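# Insert drive module into blue-lit slot and latch

## Task

Push the drive module fully into the slot of the drive row that sits beneath the blue light, then push its latch handle downward until it snaps into a flat, locked position. It only counts if module and latch stay in place by themselves once the robot is released; afterwards open the grippers and move the arms away.

## Robot and tools

Robot: two arms, left_arm and right_arm, each ending in a parallel two-finger gripper. Base poses in the scene frame: left_arm at (-0.030, +0.257, 0) m, quat_wxyz (+0.998, 0, 0, +0.069); right_arm at (+0.027, -0.258, 0) m, quat_wxyz (+0.998, 0, 0, -0.057).

Scene frame: origin on the table top midway between the arms, +z up, +x outward over the table, +y toward left_arm. The names left and right are labels only, not image sides. Gripper frame: fingers extend along the gripper's +z and spread along its y. end_effector_position is the point between the finger pads, roughly 1 cm inside the fingertips. Reported hand positions can be a little wrong, more so when an arm reaches far.

Row layout (used by execute_actions and move): one flat list of 16 numbers covering both arms, even if only one moves: x, y, z, qw, qx, qy, qz, opening for left_arm, then the same eight for right_arm. x, y, z is an absolute target position for that gripper in metres in the scene frame; qw..qz is an absolute target orientation (w first) in the scene frame. These are poses, not offsets. Opening ranges -1 (closed) to +1 (fully open, 0.093 m).

execute_actions(actions): a list of up to 15 actions, run in sequence. Each action is a table of up to 15 rows, one row per control step of 1/30 s; if fewer than 15 rows, the last row repeats to fill 15 steps. An empty list just returns state and images. Each target must lie within 0.6 m of that gripper's current position along each of its own axes, or the action is rejected for both arms; a malformed action, or a first action failing that check against the last reported state, rejects the whole call. Per step the commanded pose is clipped to 70 mm and 16 degrees from the measured pose, so distant targets take several actions; after an action the arm only continues to its last clipped pose. To hold orientation, repeat your own chosen quaternion every row rather than copying the drifted reported one. An arm meant to stay still should receive its full last reported pose and desired opening every call.

move(target, speed, blocking): target is one 16-number row as above (absolute poses). Both grippers travel straight lines that finish together, lasting 0.5 to 10 s (cut off at 10 s). speed is top path speed in m/s, 0.002 to 0.5, default 0.25; rotation limited to twice that in rad/s. Paths ignore obstacles and the other arm; grippers lag, can deviate and overshoot speed, especially with a straight arm. Faster contact hits harder, and aiming farther past a contact presses harder. Opening is applied at the start. With blocking=false the result comes after 0.5 s while motion continues; use wait(0) to poll, and call wait or stop before sending new actions or moves. The result adds a move: line giving the ending (done, off_target, moving, held, fault) and limits (paced = pose clipped; held = a check blocked some steps, after which the arm may surge), plus each gripper's distance from its target.

wait(seconds): 0 to 10 s, arms hold their last command; returns early if a running move ends. stop(): brakes the current move (needs room; fingers keep moving). zoom_image(camera, region): camera is cam_high, cam_low, cam_left_wrist or cam_right_wrist (all 504x504); region [x0, y0, x1, y1] in image pixels, top-left origin, at most 504 by 504. show_instructions(): shows the reference pages. read_manual(section): licence texts only. finished_scene(scene): pass the current scene number; ends it irreversibly after the last command is held, and reports success.

Result lines: state line per arm with position and quat_wxyz; Hand target lines show where each controller is now heading; step readings list positions, with HELD marking steps an arm was held back; a pose unreachable line means the clearance check altered or blocked that arm's command; FAULT and MOTOR HOT / OVER-TEMPERATURE FAULT lines report stops.

Gripping: grip_measured is the finger motor position on the -1..+1 scale. Pads meet near -0.94; each mm of object width adds about 0.0208; each gripper has a fixed bias up to about 0.02. Once pads touch, fingers stop but the motor keeps going toward your number, so it barely shows contact; sending lower numbers squeezes harder, up to about 50-62 N per pad (less on thin parts, and a brief spike at first touch). Keep sending the closing number to keep holding. The last joint value is the opening in metres, valid only when unobstructed.

Limits: joint ranges (rad) waist -2.618..3.054, shoulder 0..3.142, elbow 0..3.142, wrist pitch -1.571..1.571, wrist yaw -1.571..1.571, wrist roll -2.094..2.094. Friction can leave the gripper up to about 31 mm short; smaller commanded steps may not move it. Elbows stop just before straight. Holding loads heats motors: warnings from 75 °C, a 10 s stop at 90 °C, and at 100 °C the arm drops everything.

Avoid: arms colliding or pressing each other, knocking anything off the table, drops, slips, slamming and very hard pushes. Parts held or loose may occasionally get tugged or pushed by outside disturbances. The simulation keeps running during thinking, with the robot holding its last command. Finish by releasing the module and latch and retracting both grippers.

Each tool is called after "Call:" as name(argument=value, ...) on one line, values as JSON.

Reference images:

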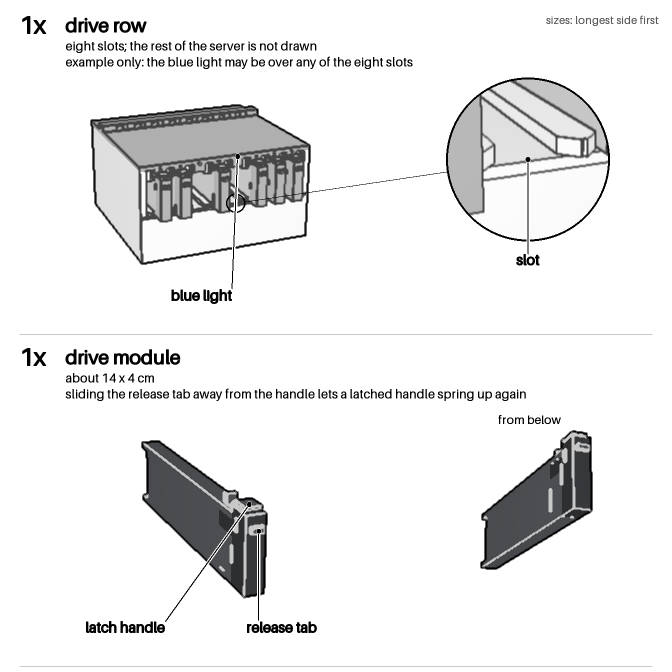

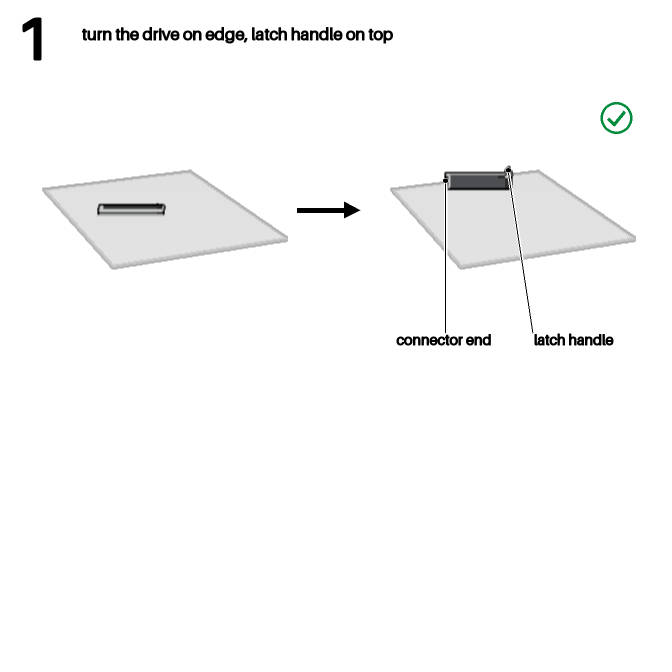

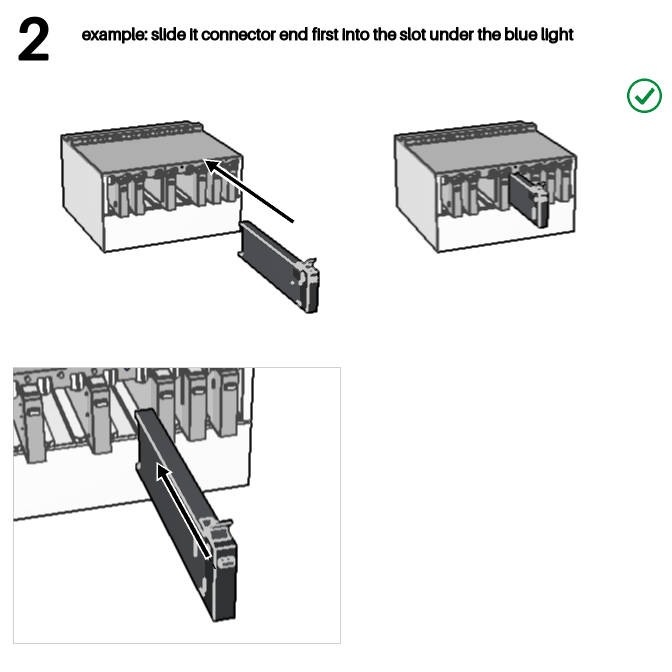

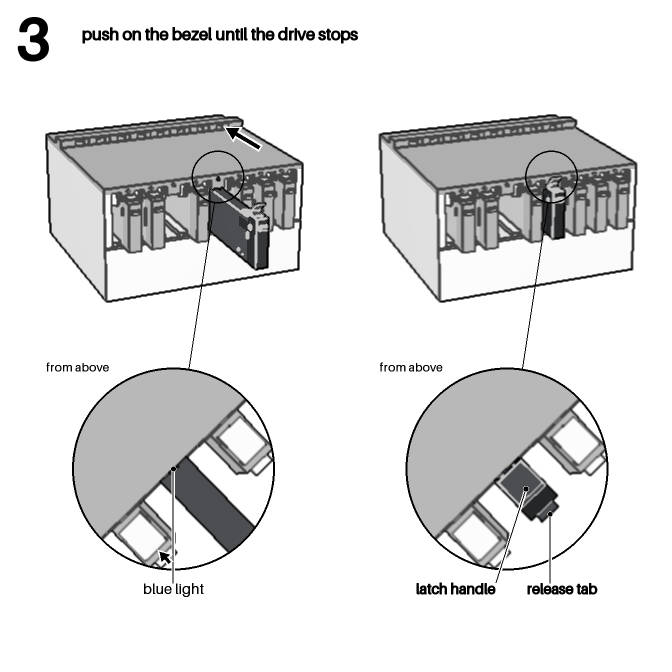

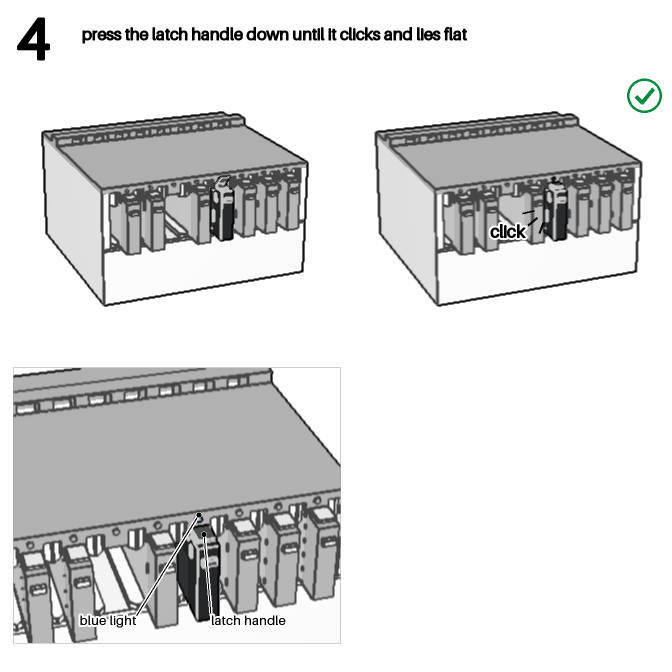

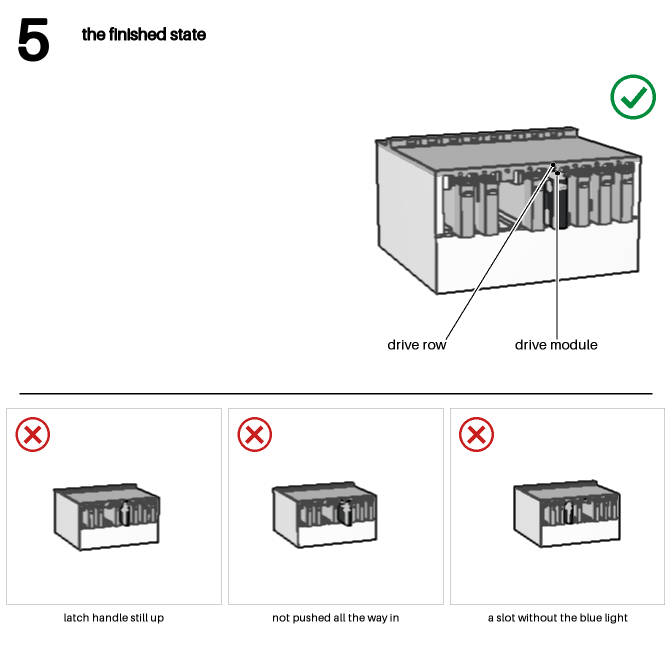

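## Session

Call:
execute_actions(actions=[])

Scene clock: 0.00 s.
left_arm: end_effector_position=(+0.5426, +0.3311, +0.3466) grip_measured=+0.981 end_effector_quat_wxyz=(+0.645, -0.068, +0.742, -0.172) | right_arm: end_effector_position=(+0.2395, -0.3716, +0.1743) grip_measured=+1.000 end_effector_quat_wxyz=(+0.016, +0.643, +0.764, +0.056)
Joint positions: left_arm=[ 0.108  1.856  1.643  0.093  0.412 -0.305  0.092] | right_arm=[-0.453  1.418  1.341 -1.447 -0.106  0.834  0.093]
Joint velocities: left_arm=[ 0.007 -0.012 -0.022 -0.051  0.022  0.022 -0.001] | right_arm=[-0.012 -0.007  0.002 -0.007  0.037 -0.007  0.   ]
Hand target (left_arm): +0.543, +0.331, +0.347; +0.645, -0.068, +0.742, -0.172
Hand target (right_arm): +0.240, -0.372, +0.174; +0.016, +0.643, +0.764, +0.056

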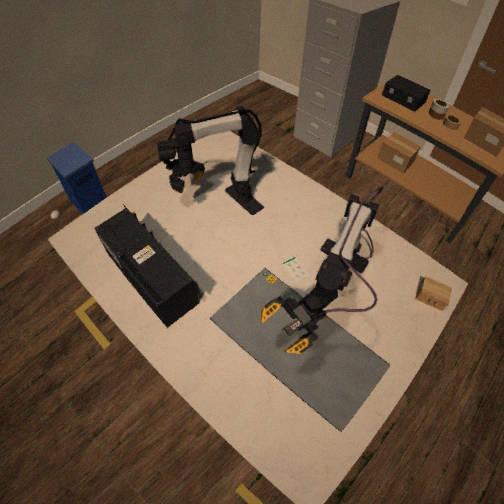

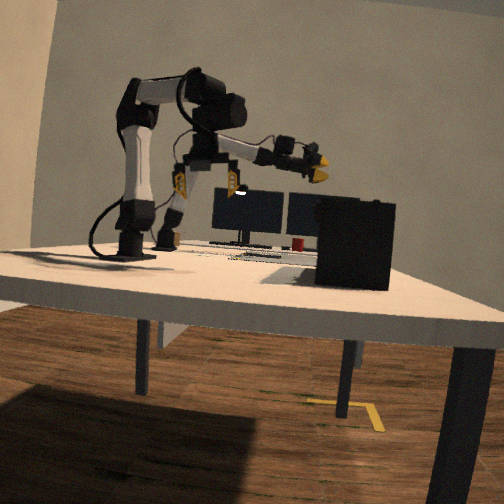

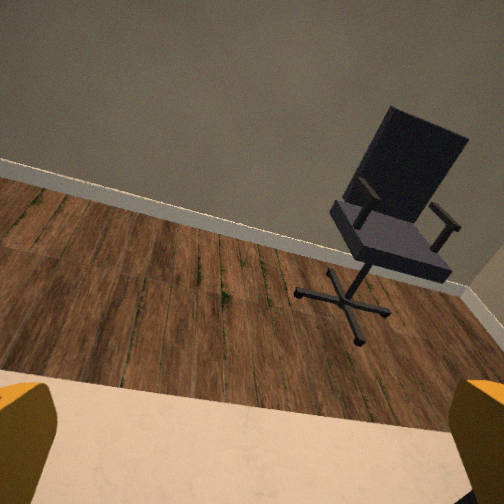

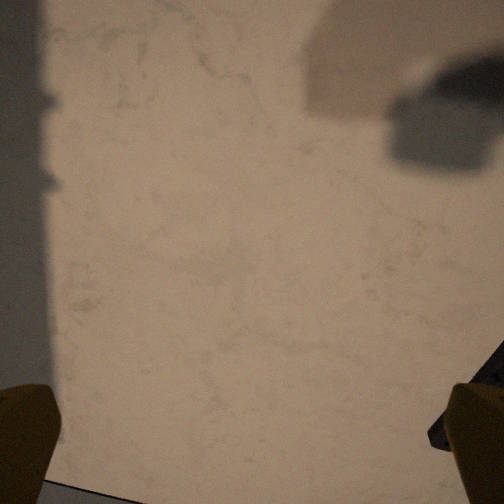

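Call:
zoom_image(camera="cam_high", region=[80, 180, 400, 440])

Call:
zoom_image(camera="cam_low", region=[150, 180, 410, 300])

Region (80, 180, 400, 440) of cam_high's 504x504 image, scaled by 1.575, with more detail than that image has; it fills the top 410 rows of this view, and the rest is white.

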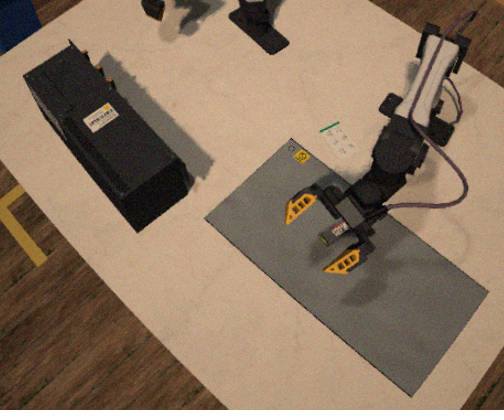

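Region (150, 180, 410, 300) of cam_low's 504x504 image, scaled by 1.938, with more detail than that image has; it fills the top 233 rows of this view, and the rest is white.

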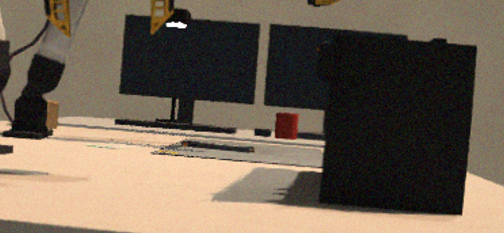

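Call:
move(target=[0.28,0.25,0.25,0,0,1,0,1, 0.26,-0.27,0.22,0.707,0,0.707,0,1], speed=0.3)

Scene clock: 13.03 s.
left_arm: end_effector_position=(+0.2854, +0.2552, +0.2528) grip_measured=+0.981 end_effector_quat_wxyz=(+0.117, -0.006, +0.993, -0.011) | right_arm: end_effector_position=(+0.2592, -0.2681, +0.2252) grip_measured=+1.000 end_effector_quat_wxyz=(+0.707, +0.013, +0.707, -0.006)
Joint positions: left_arm=[-0.132  1.618  1.836 -1.554  0.022 -0.009  0.092] | right_arm=[ 0.02   0.059  0.209 -0.15  -0.069  0.01   0.093]
Joint velocities: left_arm=[ 0.012 -0.007  0.007 -0.051 -0.022 -0.037 -0.   ] | right_arm=[-0.027 -0.007 -0.012 -0.022 -0.037 -0.022  0.   ]
Hand target (left_arm): +0.280, +0.254, +0.251; +0.111, -0.007, +0.994, -0.009
Hand target (right_arm): +0.260, -0.270, +0.222; +0.710, +0.012, +0.704, -0.009
Off the commanded pose (left_arm): 0.008 m, 13 deg.
Off the commanded pose (right_arm): 0.006 m, 2 deg.
joint sent to its limit (left arm) — the command would take joint 4 (wrist pitch) past its lower limit, so that joint was sent only as far as its limit.
move: off_target (left_arm)

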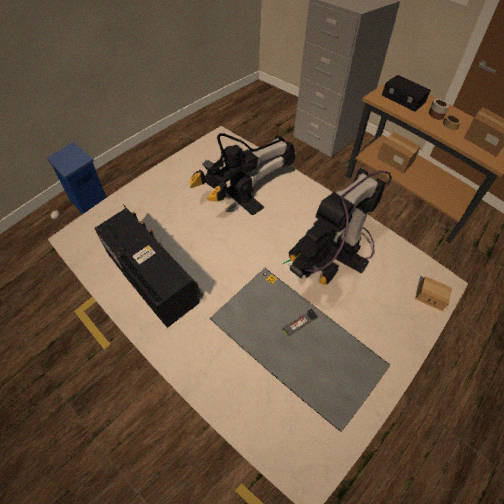

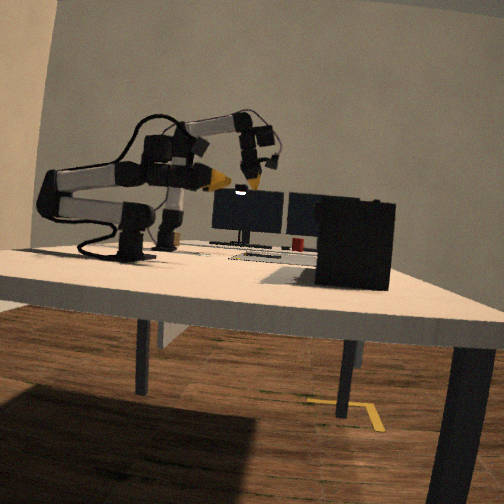

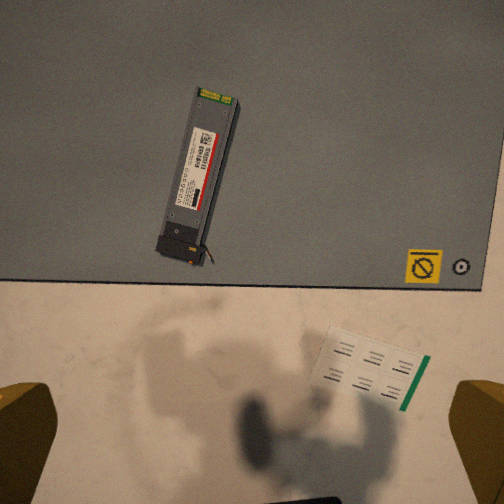

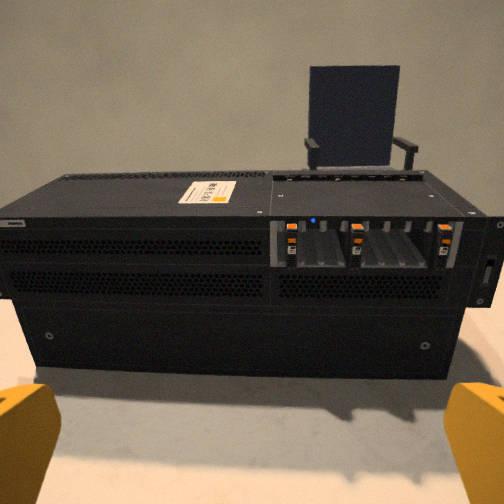

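Call:
move(target=[0.357,0.293,0.07,0,0.128,0.992,0,0.4, 0.30,-0.32,0.20,0.707,0,0.707,0,1], speed=0.25)

Scene clock: 36.53 s.
left_arm: end_effector_position=(+0.3520, +0.2872, +0.0659) grip_measured=+0.401 end_effector_quat_wxyz=(-0.008, +0.125, +0.992, -0.006) | right_arm: end_effector_position=(+0.3019, -0.3189, +0.2085) grip_measured=+1.000 end_effector_quat_wxyz=(+0.712, -0.007, +0.702, -0.004)
Joint positions: left_arm=[-0.055  2.035  1.63  -1.183  0.008  0.333  0.064] | right_arm=[-0.414  0.611  0.131  0.497 -0.533 -0.006  0.093]
Joint velocities: left_arm=[-0.017 -0.002 -0.002 -0.022  0.037 -0.037 -0.001] | right_arm=[-0.002  0.002  0.002 -0.007  0.066  0.022  0.   ]
Hand target (left_arm): +0.355, +0.292, +0.069; +0.001, +0.126, +0.992, -0.000
Hand target (right_arm): +0.301, -0.321, +0.200; +0.707, +0.000, +0.707, -0.000
Off the commanded pose (left_arm): 0.009 m, 1 deg.
Off the commanded pose (right_arm): 0.009 m, 1 deg.
move: done

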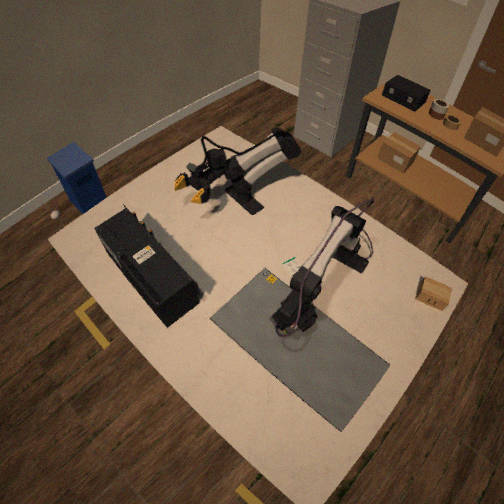

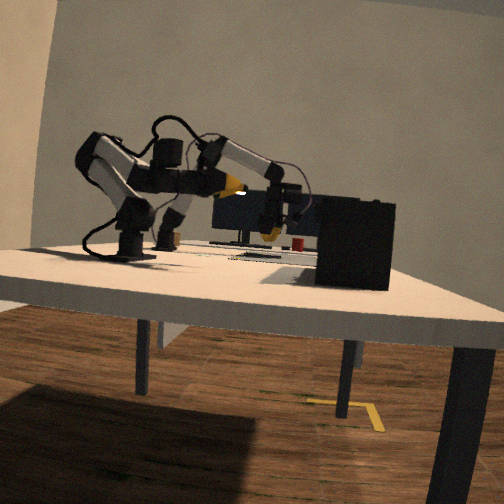

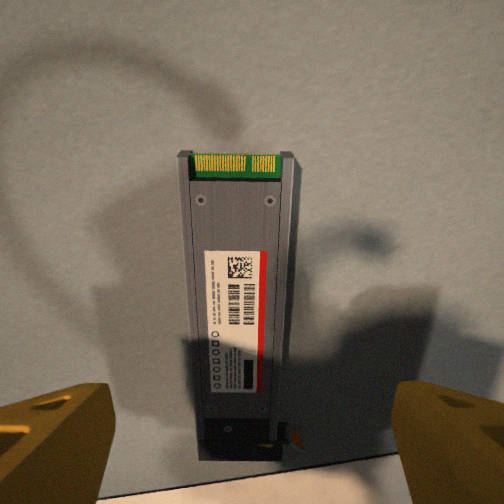

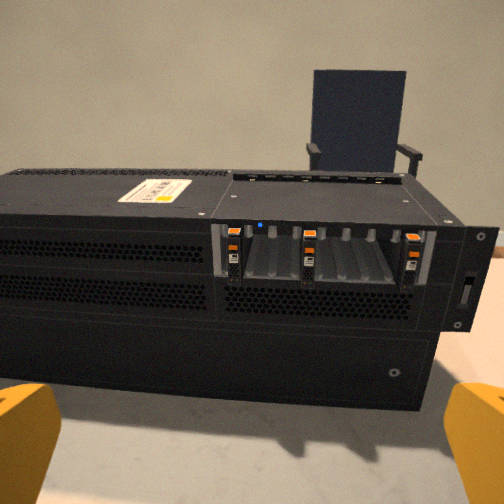

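Call:
move(target=[0.357,0.298,0.02,0,0.128,0.992,0,0.4, 0.235,-0.085,0.21,0.539,-0.280,0.770,0.196,0.0], speed=0.15)

Scene clock: 47.63 s.
left_arm: end_effector_position=(+0.3614, +0.2933, +0.0287) grip_measured=+0.401 end_effector_quat_wxyz=(+0.011, +0.128, +0.992, -0.001) | right_arm: end_effector_position=(+0.2365, -0.0860, +0.1994) grip_measured=+0.002 end_effector_quat_wxyz=(+0.536, -0.286, +0.771, +0.193)
Joint positions: left_arm=[-0.042  2.071  1.533 -1.012  0.007  0.352  0.064] | right_arm=[ 0.783  0.541  0.441 -0.258 -0.031 -0.021  0.045]
Joint velocities: left_arm=[ 0.007  0.012 -0.017 -0.051 -0.022 -0.007 -0.001] | right_arm=[-0.017 -0.017 -0.002 -0.037  0.022  0.051 -0.001]
Hand target (left_arm): +0.356, +0.298, +0.020; +0.000, +0.128, +0.992, -0.000
Hand target (right_arm): +0.238, -0.083, +0.210; +0.543, -0.283, +0.766, +0.196
Off the commanded pose (left_arm): 0.011 m, 1 deg.
Off the commanded pose (right_arm): 0.011 m, 1 deg.
move: off_target (left_arm, right_arm)

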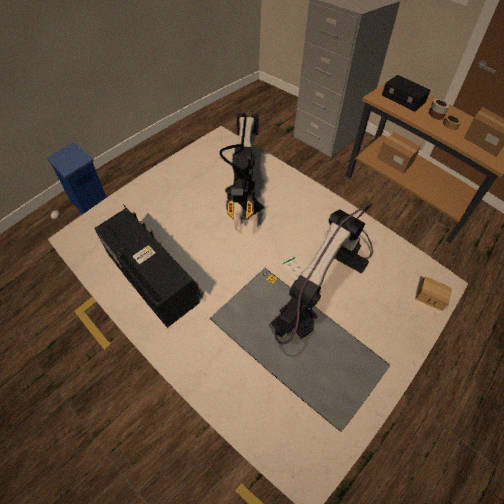

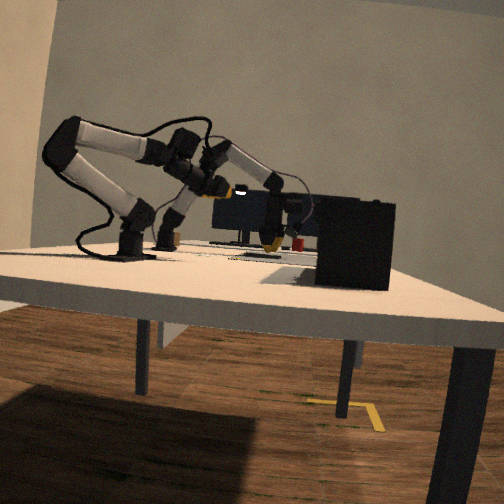

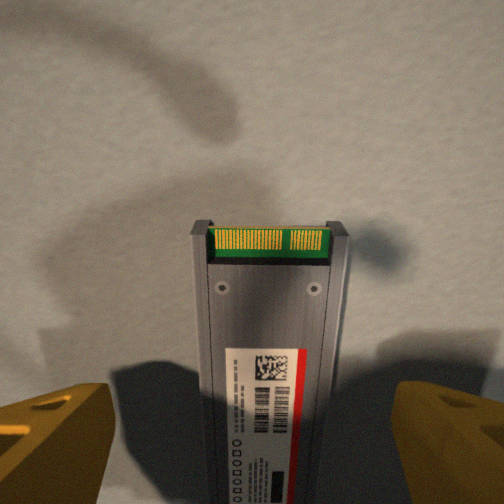

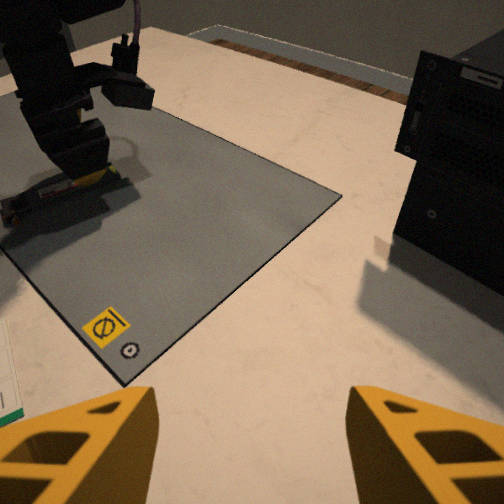

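Call:
move(target=[0.349,0.296,0.006,0,0.128,0.992,0,0.4, 0.2365,-0.086,0.1994,0.536,-0.286,0.771,0.193,0.0], speed=0.05)

Scene clock: 53.10 s.
left_arm: end_effector_position=(+0.3520, +0.2925, +0.0110) grip_measured=+0.401 end_effector_quat_wxyz=(+0.004, +0.128, +0.992, -0.003) | right_arm: end_effector_position=(+0.2369, -0.0867, +0.1990) grip_measured=+0.002 end_effector_quat_wxyz=(+0.536, -0.284, +0.772, +0.192)
Joint positions: left_arm=[-0.042  2.071  1.459 -0.952  0.007  0.352  0.064] | right_arm=[ 0.783  0.541  0.441 -0.26  -0.026 -0.019  0.045]
Joint velocities: left_arm=[-0.007 -0.002  0.002  0.095 -0.022 -0.022  0.   ] | right_arm=[-0.002 -0.002 -0.012 -0.051  0.007 -0.051  0.001]
Hand target (left_arm): +0.349, +0.296, +0.006; -0.000, +0.128, +0.992, -0.000
Hand target (right_arm): +0.236, -0.086, +0.199; +0.536, -0.286, +0.771, +0.193
Off the commanded pose (left_arm): 0.007 m, 1 deg.
Off the commanded pose (right_arm): 0.001 m, 0 deg.
move: done

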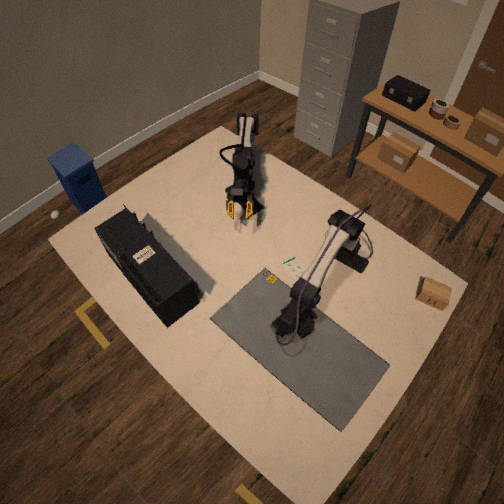

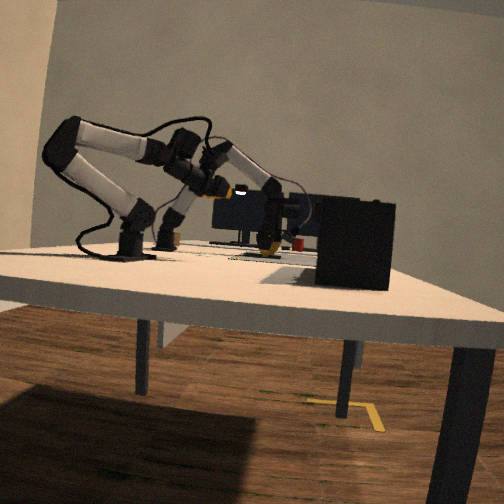

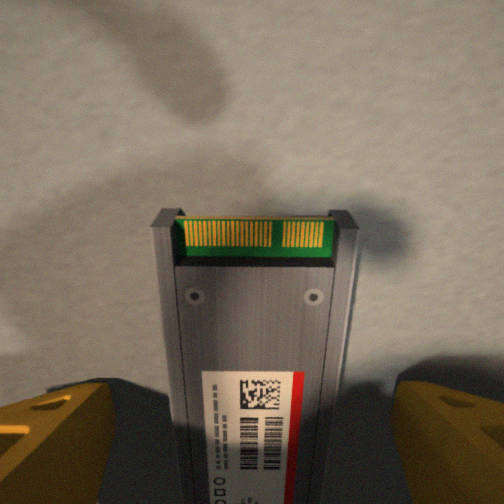

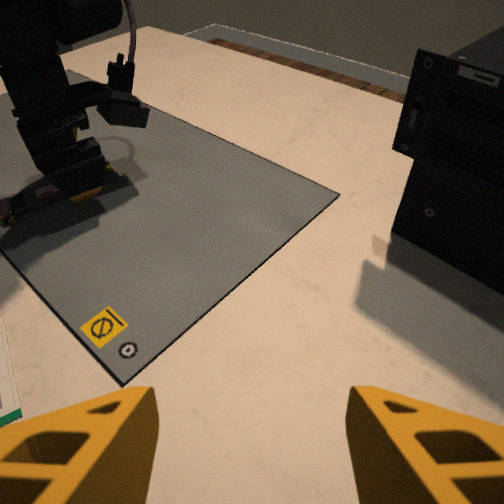

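Call:
execute_actions(actions=[[[0.352,0.2925,0.012,0,0.128,0.992,0,0.2,0.2365,-0.086,0.1994,0.536,-0.286,0.771,0.193,0.0],[0.352,0.2925,0.012,0,0.128,0.992,0,0.1,0.2365,-0.086,0.1994,0.536,-0.286,0.771,0.193,0.0],[0.352,0.2925,0.012,0,0.128,0.992,0,0.0,0.2365,-0.086,0.1994,0.536,-0.286,0.771,0.193,0.0],[0.352,0.2925,0.012,0,0.128,0.992,0,-0.1,0.2365,-0.086,0.1994,0.536,-0.286,0.771,0.193,0.0],[0.352,0.2925,0.012,0,0.128,0.992,0,-0.15,0.2365,-0.086,0.1994,0.536,-0.286,0.771,0.193,0.0],[0.352,0.2925,0.012,0,0.128,0.992,0,-0.18,0.2365,-0.086,0.1994,0.536,-0.286,0.771,0.193,0.0],[0.352,0.2925,0.012,0,0.128,0.992,0,-0.21,0.2365,-0.086,0.1994,0.536,-0.286,0.771,0.193,0.0],[0.352,0.2925,0.012,0,0.128,0.992,0,-0.24,0.2365,-0.086,0.1994,0.536,-0.286,0.771,0.193,0.0],[0.352,0.2925,0.012,0,0.128,0.992,0,-0.27,0.2365,-0.086,0.1994,0.536,-0.286,0.771,0.193,0.0],[0.352,0.2925,0.012,0,0.128,0.992,0,-0.30,0.2365,-0.086,0.1994,0.536,-0.286,0.771,0.193,0.0],[0.352,0.2925,0.012,0,0.128,0.992,0,-0.34,0.2365,-0.086,0.1994,0.536,-0.286,0.771,0.193,0.0],[0.352,0.2925,0.012,0,0.128,0.992,0,-0.38,0.2365,-0.086,0.1994,0.536,-0.286,0.771,0.193,0.0],[0.352,0.2925,0.012,0,0.128,0.992,0,-0.42,0.2365,-0.086,0.1994,0.536,-0.286,0.771,0.193,0.0]]])

Call:
move(target=[0.352,0.27,0.12,0,0.128,0.992,0,-0.42, 0.2365,-0.086,0.1994,0.536,-0.286,0.771,0.193,0.0], speed=0.12)

Scene clock: 60.57 s.
left_arm: end_effector_position=(+0.3515, +0.2926, +0.0110) grip_measured=-0.403 end_effector_quat_wxyz=(+0.003, +0.128, +0.992, -0.003) | right_arm: end_effector_position=(+0.2369, -0.0867, +0.1990) grip_measured=+0.002 end_effector_quat_wxyz=(+0.536, -0.284, +0.772, +0.192)
Joint positions: left_arm=[-0.042  2.071  1.459 -0.954  0.006  0.352  0.026] | right_arm=[ 0.783  0.541  0.441 -0.26  -0.026 -0.019  0.045]
Joint velocities: left_arm=[-0.012  0.002 -0.002  0.037 -0.007 -0.007 -0.001] | right_arm=[ 0.007  0.002 -0.007 -0.037  0.007 -0.081  0.   ]
Hand target (left_arm): +0.352, +0.293, +0.012; +0.000, +0.128, +0.992, +0.000
Hand target (right_arm): +0.237, -0.086, +0.199; +0.536, -0.286, +0.771, +0.193
Off the commanded pose (left_arm): 0.001 m, 0 deg.
Off the commanded pose (right_arm): 0.001 m, 0 deg.
Step readings (end_effector_position):
0: left_arm (+0.3531, +0.2926, +0.0110) | right_arm (+0.2369, -0.0867, +0.1990)
1: left_arm (+0.3531, +0.2925, +0.0110) | right_arm (+0.2369, -0.0867, +0.1990)
2: left_arm (+0.3527, +0.2925, +0.0110) | right_arm (+0.2369, -0.0867, +0.1990)
4: left_arm (+0.3521, +0.2925, +0.0110) | right_arm (+0.2369, -0.0867, +0.1990)
8: left_arm (+0.3516, +0.2925, +0.0110) | right_arm (+0.2369, -0.0867, +0.1990)
15: end_effector_position above

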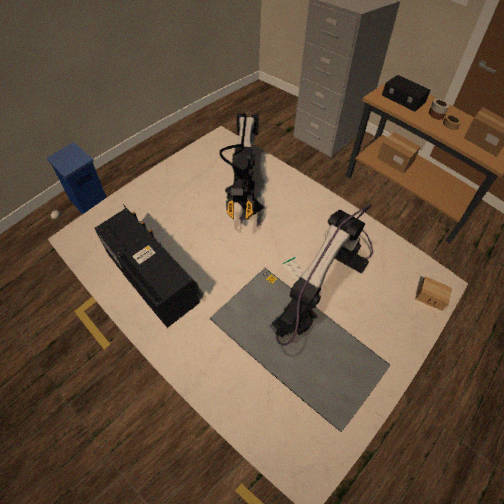

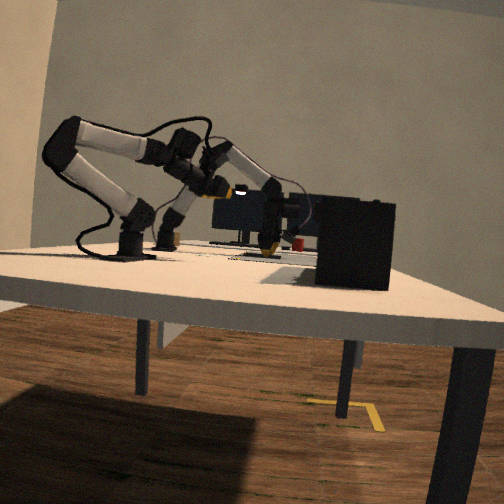

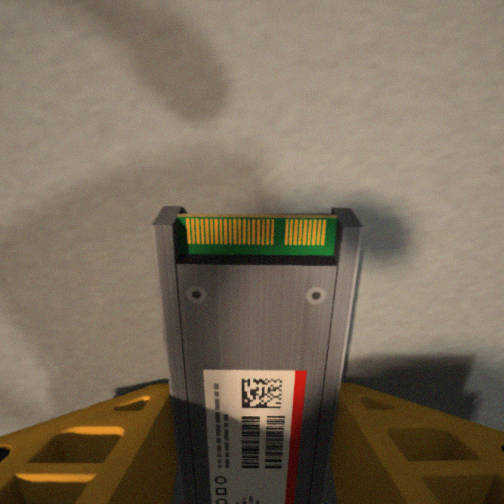

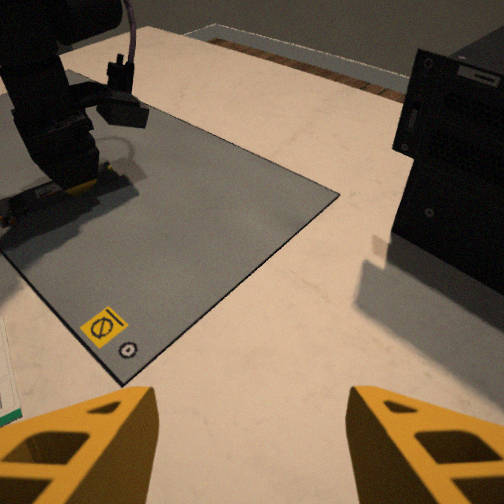

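Scene clock: 62.10 s.
left_arm: end_effector_position=(+0.3514, +0.2720, +0.1106) grip_measured=-0.404 end_effector_quat_wxyz=(-0.009, +0.129, +0.992, -0.005) | right_arm: end_effector_position=(+0.2368, -0.0868, +0.1987) grip_measured=+0.002 end_effector_quat_wxyz=(+0.535, -0.284, +0.772, +0.191)
Joint positions: left_arm=[-0.096  2.016  1.781 -1.354  0.006  0.3    0.026] | right_arm=[ 0.783  0.541  0.441 -0.261 -0.026 -0.019  0.045]
Joint velocities: left_arm=[-0.002  0.012 -0.012 -0.037  0.007 -0.037  0.   ] | right_arm=[-0.002 -0.022 -0.007  0.066  0.007 -0.022 -0.001]
Hand target (left_arm): +0.353, +0.270, +0.120; -0.000, +0.128, +0.992, -0.000
Hand target (right_arm): +0.237, -0.086, +0.199; +0.536, -0.286, +0.771, +0.193
Off the commanded pose (left_arm): 0.010 m, 1 deg.
Off the commanded pose (right_arm): 0.001 m, 0 deg.
move: done

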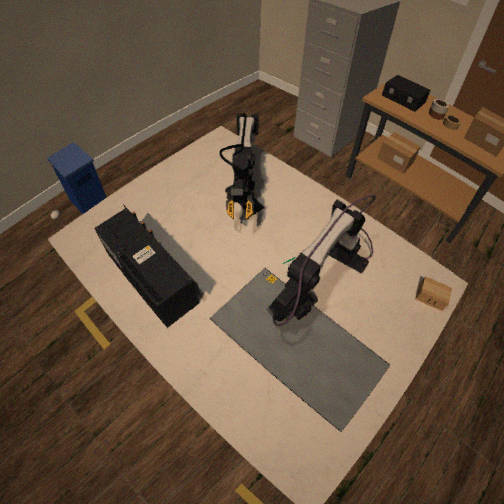

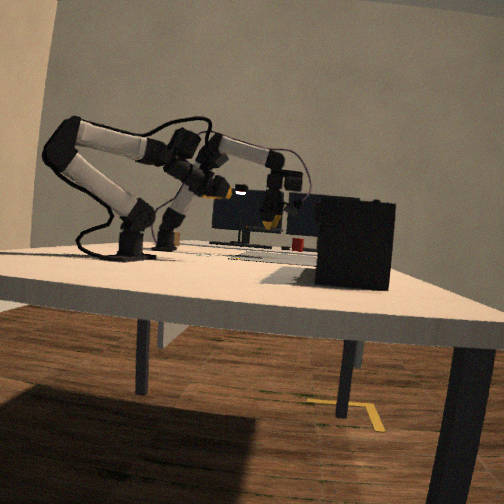

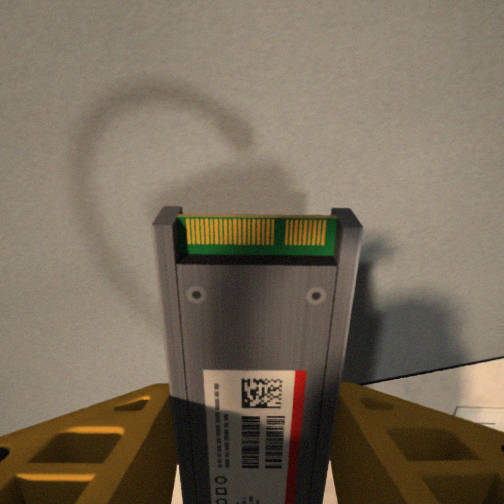

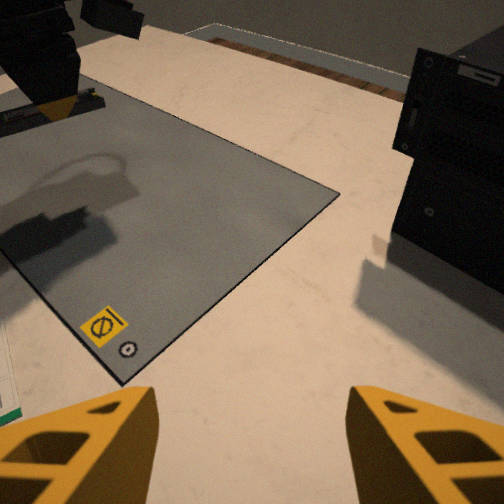

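Call:
move(target=[0.352,0.02,0.20,0.242,-0.242,0.664,-0.664,-0.42, 0.2365,-0.086,0.1994,0.536,-0.286,0.771,0.193,0.0], speed=0.25)

Scene clock: 72.80 s.
left_arm: end_effector_position=(+0.3472, +0.0239, +0.2049) grip_measured=-0.404 end_effector_quat_wxyz=(+0.244, -0.231, +0.675, -0.657) | right_arm: end_effector_position=(+0.2367, -0.0869, +0.1984) grip_measured=+0.002 end_effector_quat_wxyz=(+0.534, -0.284, +0.773, +0.191)
Joint positions: left_arm=[-0.501  1.598  0.628  0.951  0.521 -1.535  0.026] | right_arm=[ 0.783  0.541  0.441 -0.263 -0.026 -0.019  0.045]
Joint velocities: left_arm=[-0.002  0.002 -0.017 -0.051 -0.037 -0.022  0.   ] | right_arm=[ 0.007 -0.012 -0.012  0.081 -0.081 -0.007 -0.   ]
Hand target (left_arm): +0.344, +0.022, +0.201; +0.239, -0.234, +0.673, -0.660
Hand target (right_arm): +0.237, -0.086, +0.199; +0.536, -0.286, +0.771, +0.193
Off the commanded pose (left_arm): 0.008 m, 2 deg.
Off the commanded pose (right_arm): 0.001 m, 0 deg.
move: done

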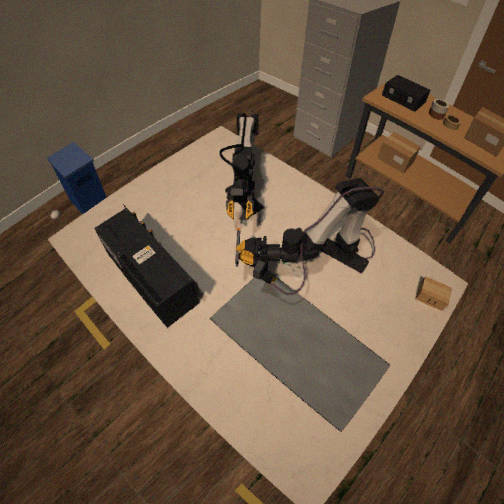

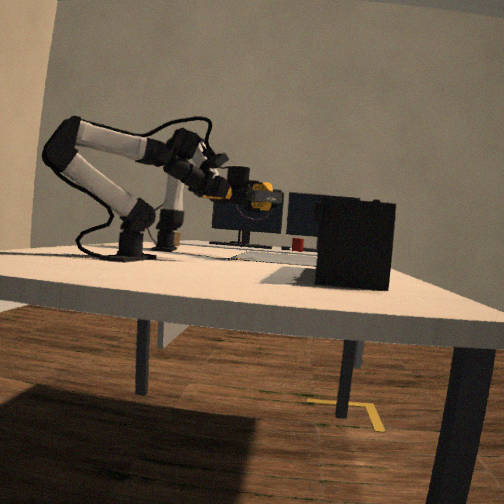

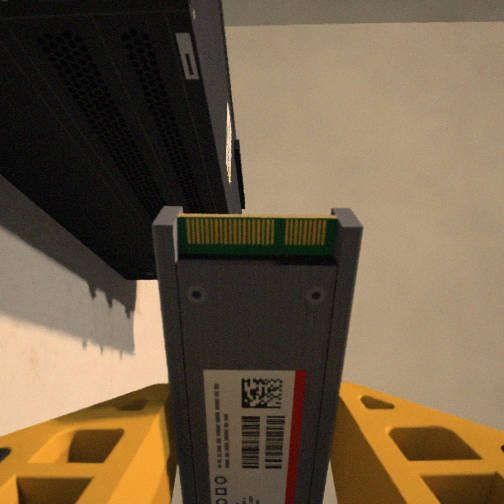

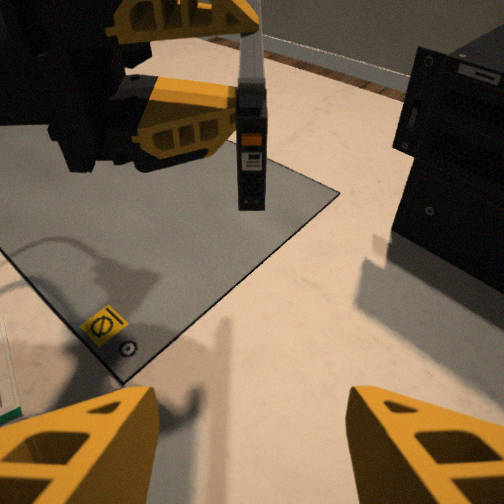

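Call:
move(target=[0.3472,0.0239,0.2049,0.244,-0.231,0.675,-0.657,-0.42, 0.294,-0.038,0.215,0.539,-0.280,0.770,0.196,0.0], speed=0.1)

Scene clock: 81.00 s.
left_arm: end_effector_position=(+0.3473, +0.0241, +0.2029) grip_measured=-0.404 end_effector_quat_wxyz=(+0.242, -0.234, +0.677, -0.655) | right_arm: end_effector_position=(+0.2908, -0.0442, +0.2022) grip_measured=+0.002 end_effector_quat_wxyz=(+0.527, -0.283, +0.778, +0.191)
Joint positions: left_arm=[-0.501  1.598  0.628  0.942  0.52  -1.535  0.026] | right_arm=[ 0.783  0.939  0.563 -0.005 -0.026 -0.012  0.045]
Joint velocities: left_arm=[ 0.007 -0.007 -0.007 -0.007 -0.022 -0.051 -0.   ] | right_arm=[ 0.022  0.007  0.002 -0.051  0.022  0.051 -0.   ]
Hand target (left_arm): +0.347, +0.024, +0.205; +0.244, -0.231, +0.675, -0.657
Hand target (right_arm): +0.295, -0.038, +0.215; +0.539, -0.280, +0.770, +0.196
Off the commanded pose (left_arm): 0.002 m, 0 deg.
Off the commanded pose (right_arm): 0.015 m, 2 deg.
move: off_target (right_arm)

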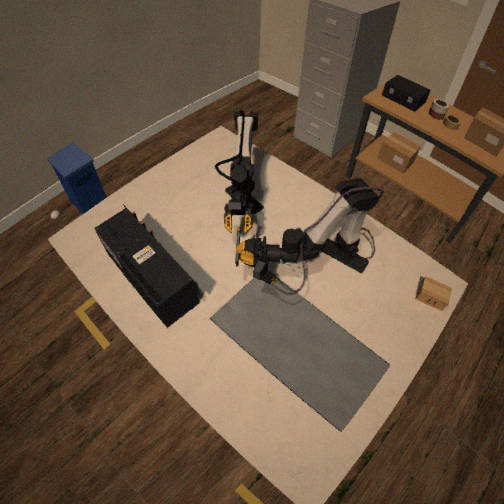

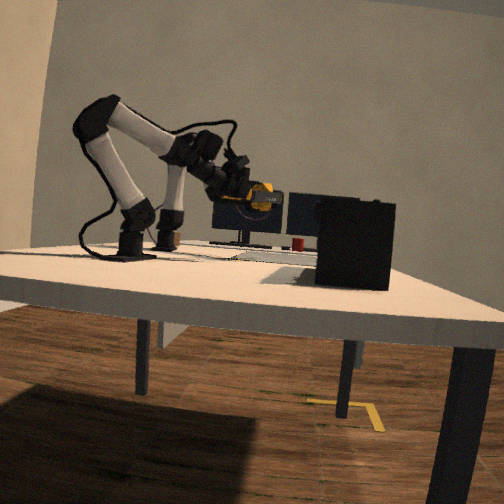

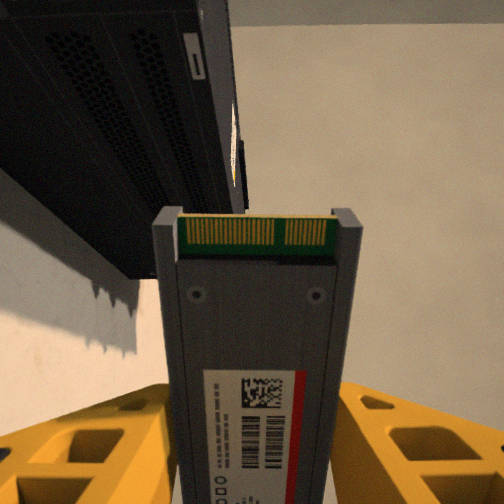

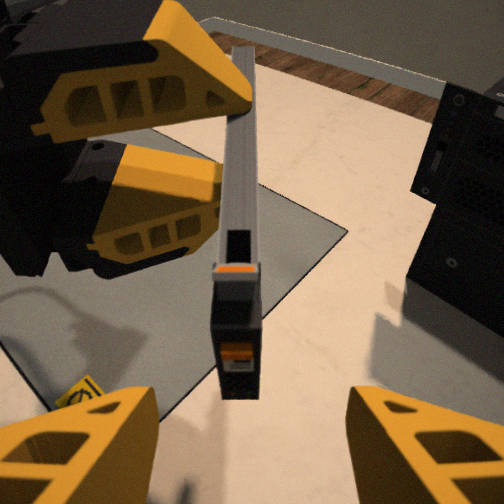

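Call:
move(target=[0.3472,0.0239,0.2049,0.244,-0.231,0.675,-0.657,-0.42, 0.314,-0.016,0.223,0.539,-0.280,0.770,0.196,-0.25], speed=0.06)

Scene clock: 88.23 s.
left_arm: end_effector_position=(+0.3473, +0.0241, +0.2020) grip_measured=-0.404 end_effector_quat_wxyz=(+0.241, -0.235, +0.677, -0.654) | right_arm: end_effector_position=(+0.3108, -0.0236, +0.2111) grip_measured=-0.248 end_effector_quat_wxyz=(+0.528, -0.282, +0.778, +0.190)
Joint positions: left_arm=[-0.501  1.598  0.628  0.938  0.52  -1.535  0.026] | right_arm=[ 0.803  1.073  0.656  0.038 -0.004 -0.004  0.033]
Joint velocities: left_arm=[ 0.012 -0.012  0.007 -0.007  0.066 -0.037 -0.   ] | right_arm=[-0.017 -0.007 -0.002  0.051 -0.007  0.022  0.001]
Hand target (left_arm): +0.347, +0.024, +0.205; +0.244, -0.231, +0.675, -0.657
Hand target (right_arm): +0.314, -0.016, +0.223; +0.539, -0.280, +0.770, +0.196
Off the commanded pose (left_arm): 0.003 m, 1 deg.
Off the commanded pose (right_arm): 0.015 m, 2 deg.
move: off_target (right_arm)

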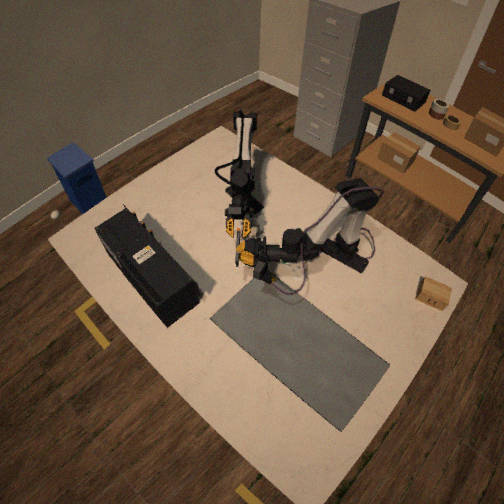

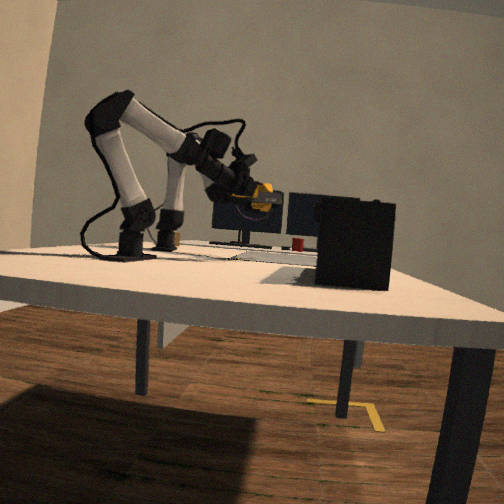

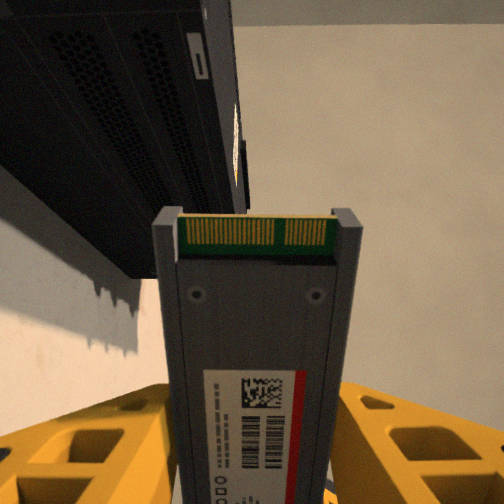

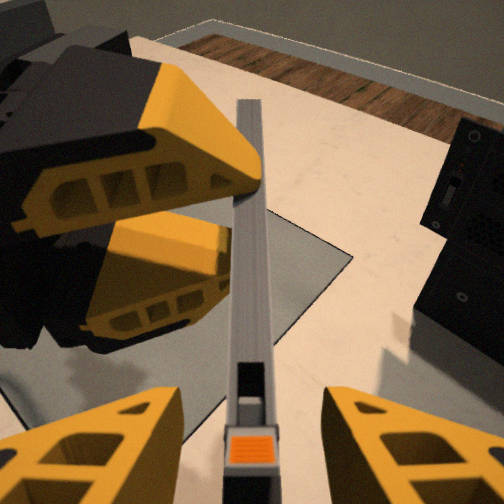

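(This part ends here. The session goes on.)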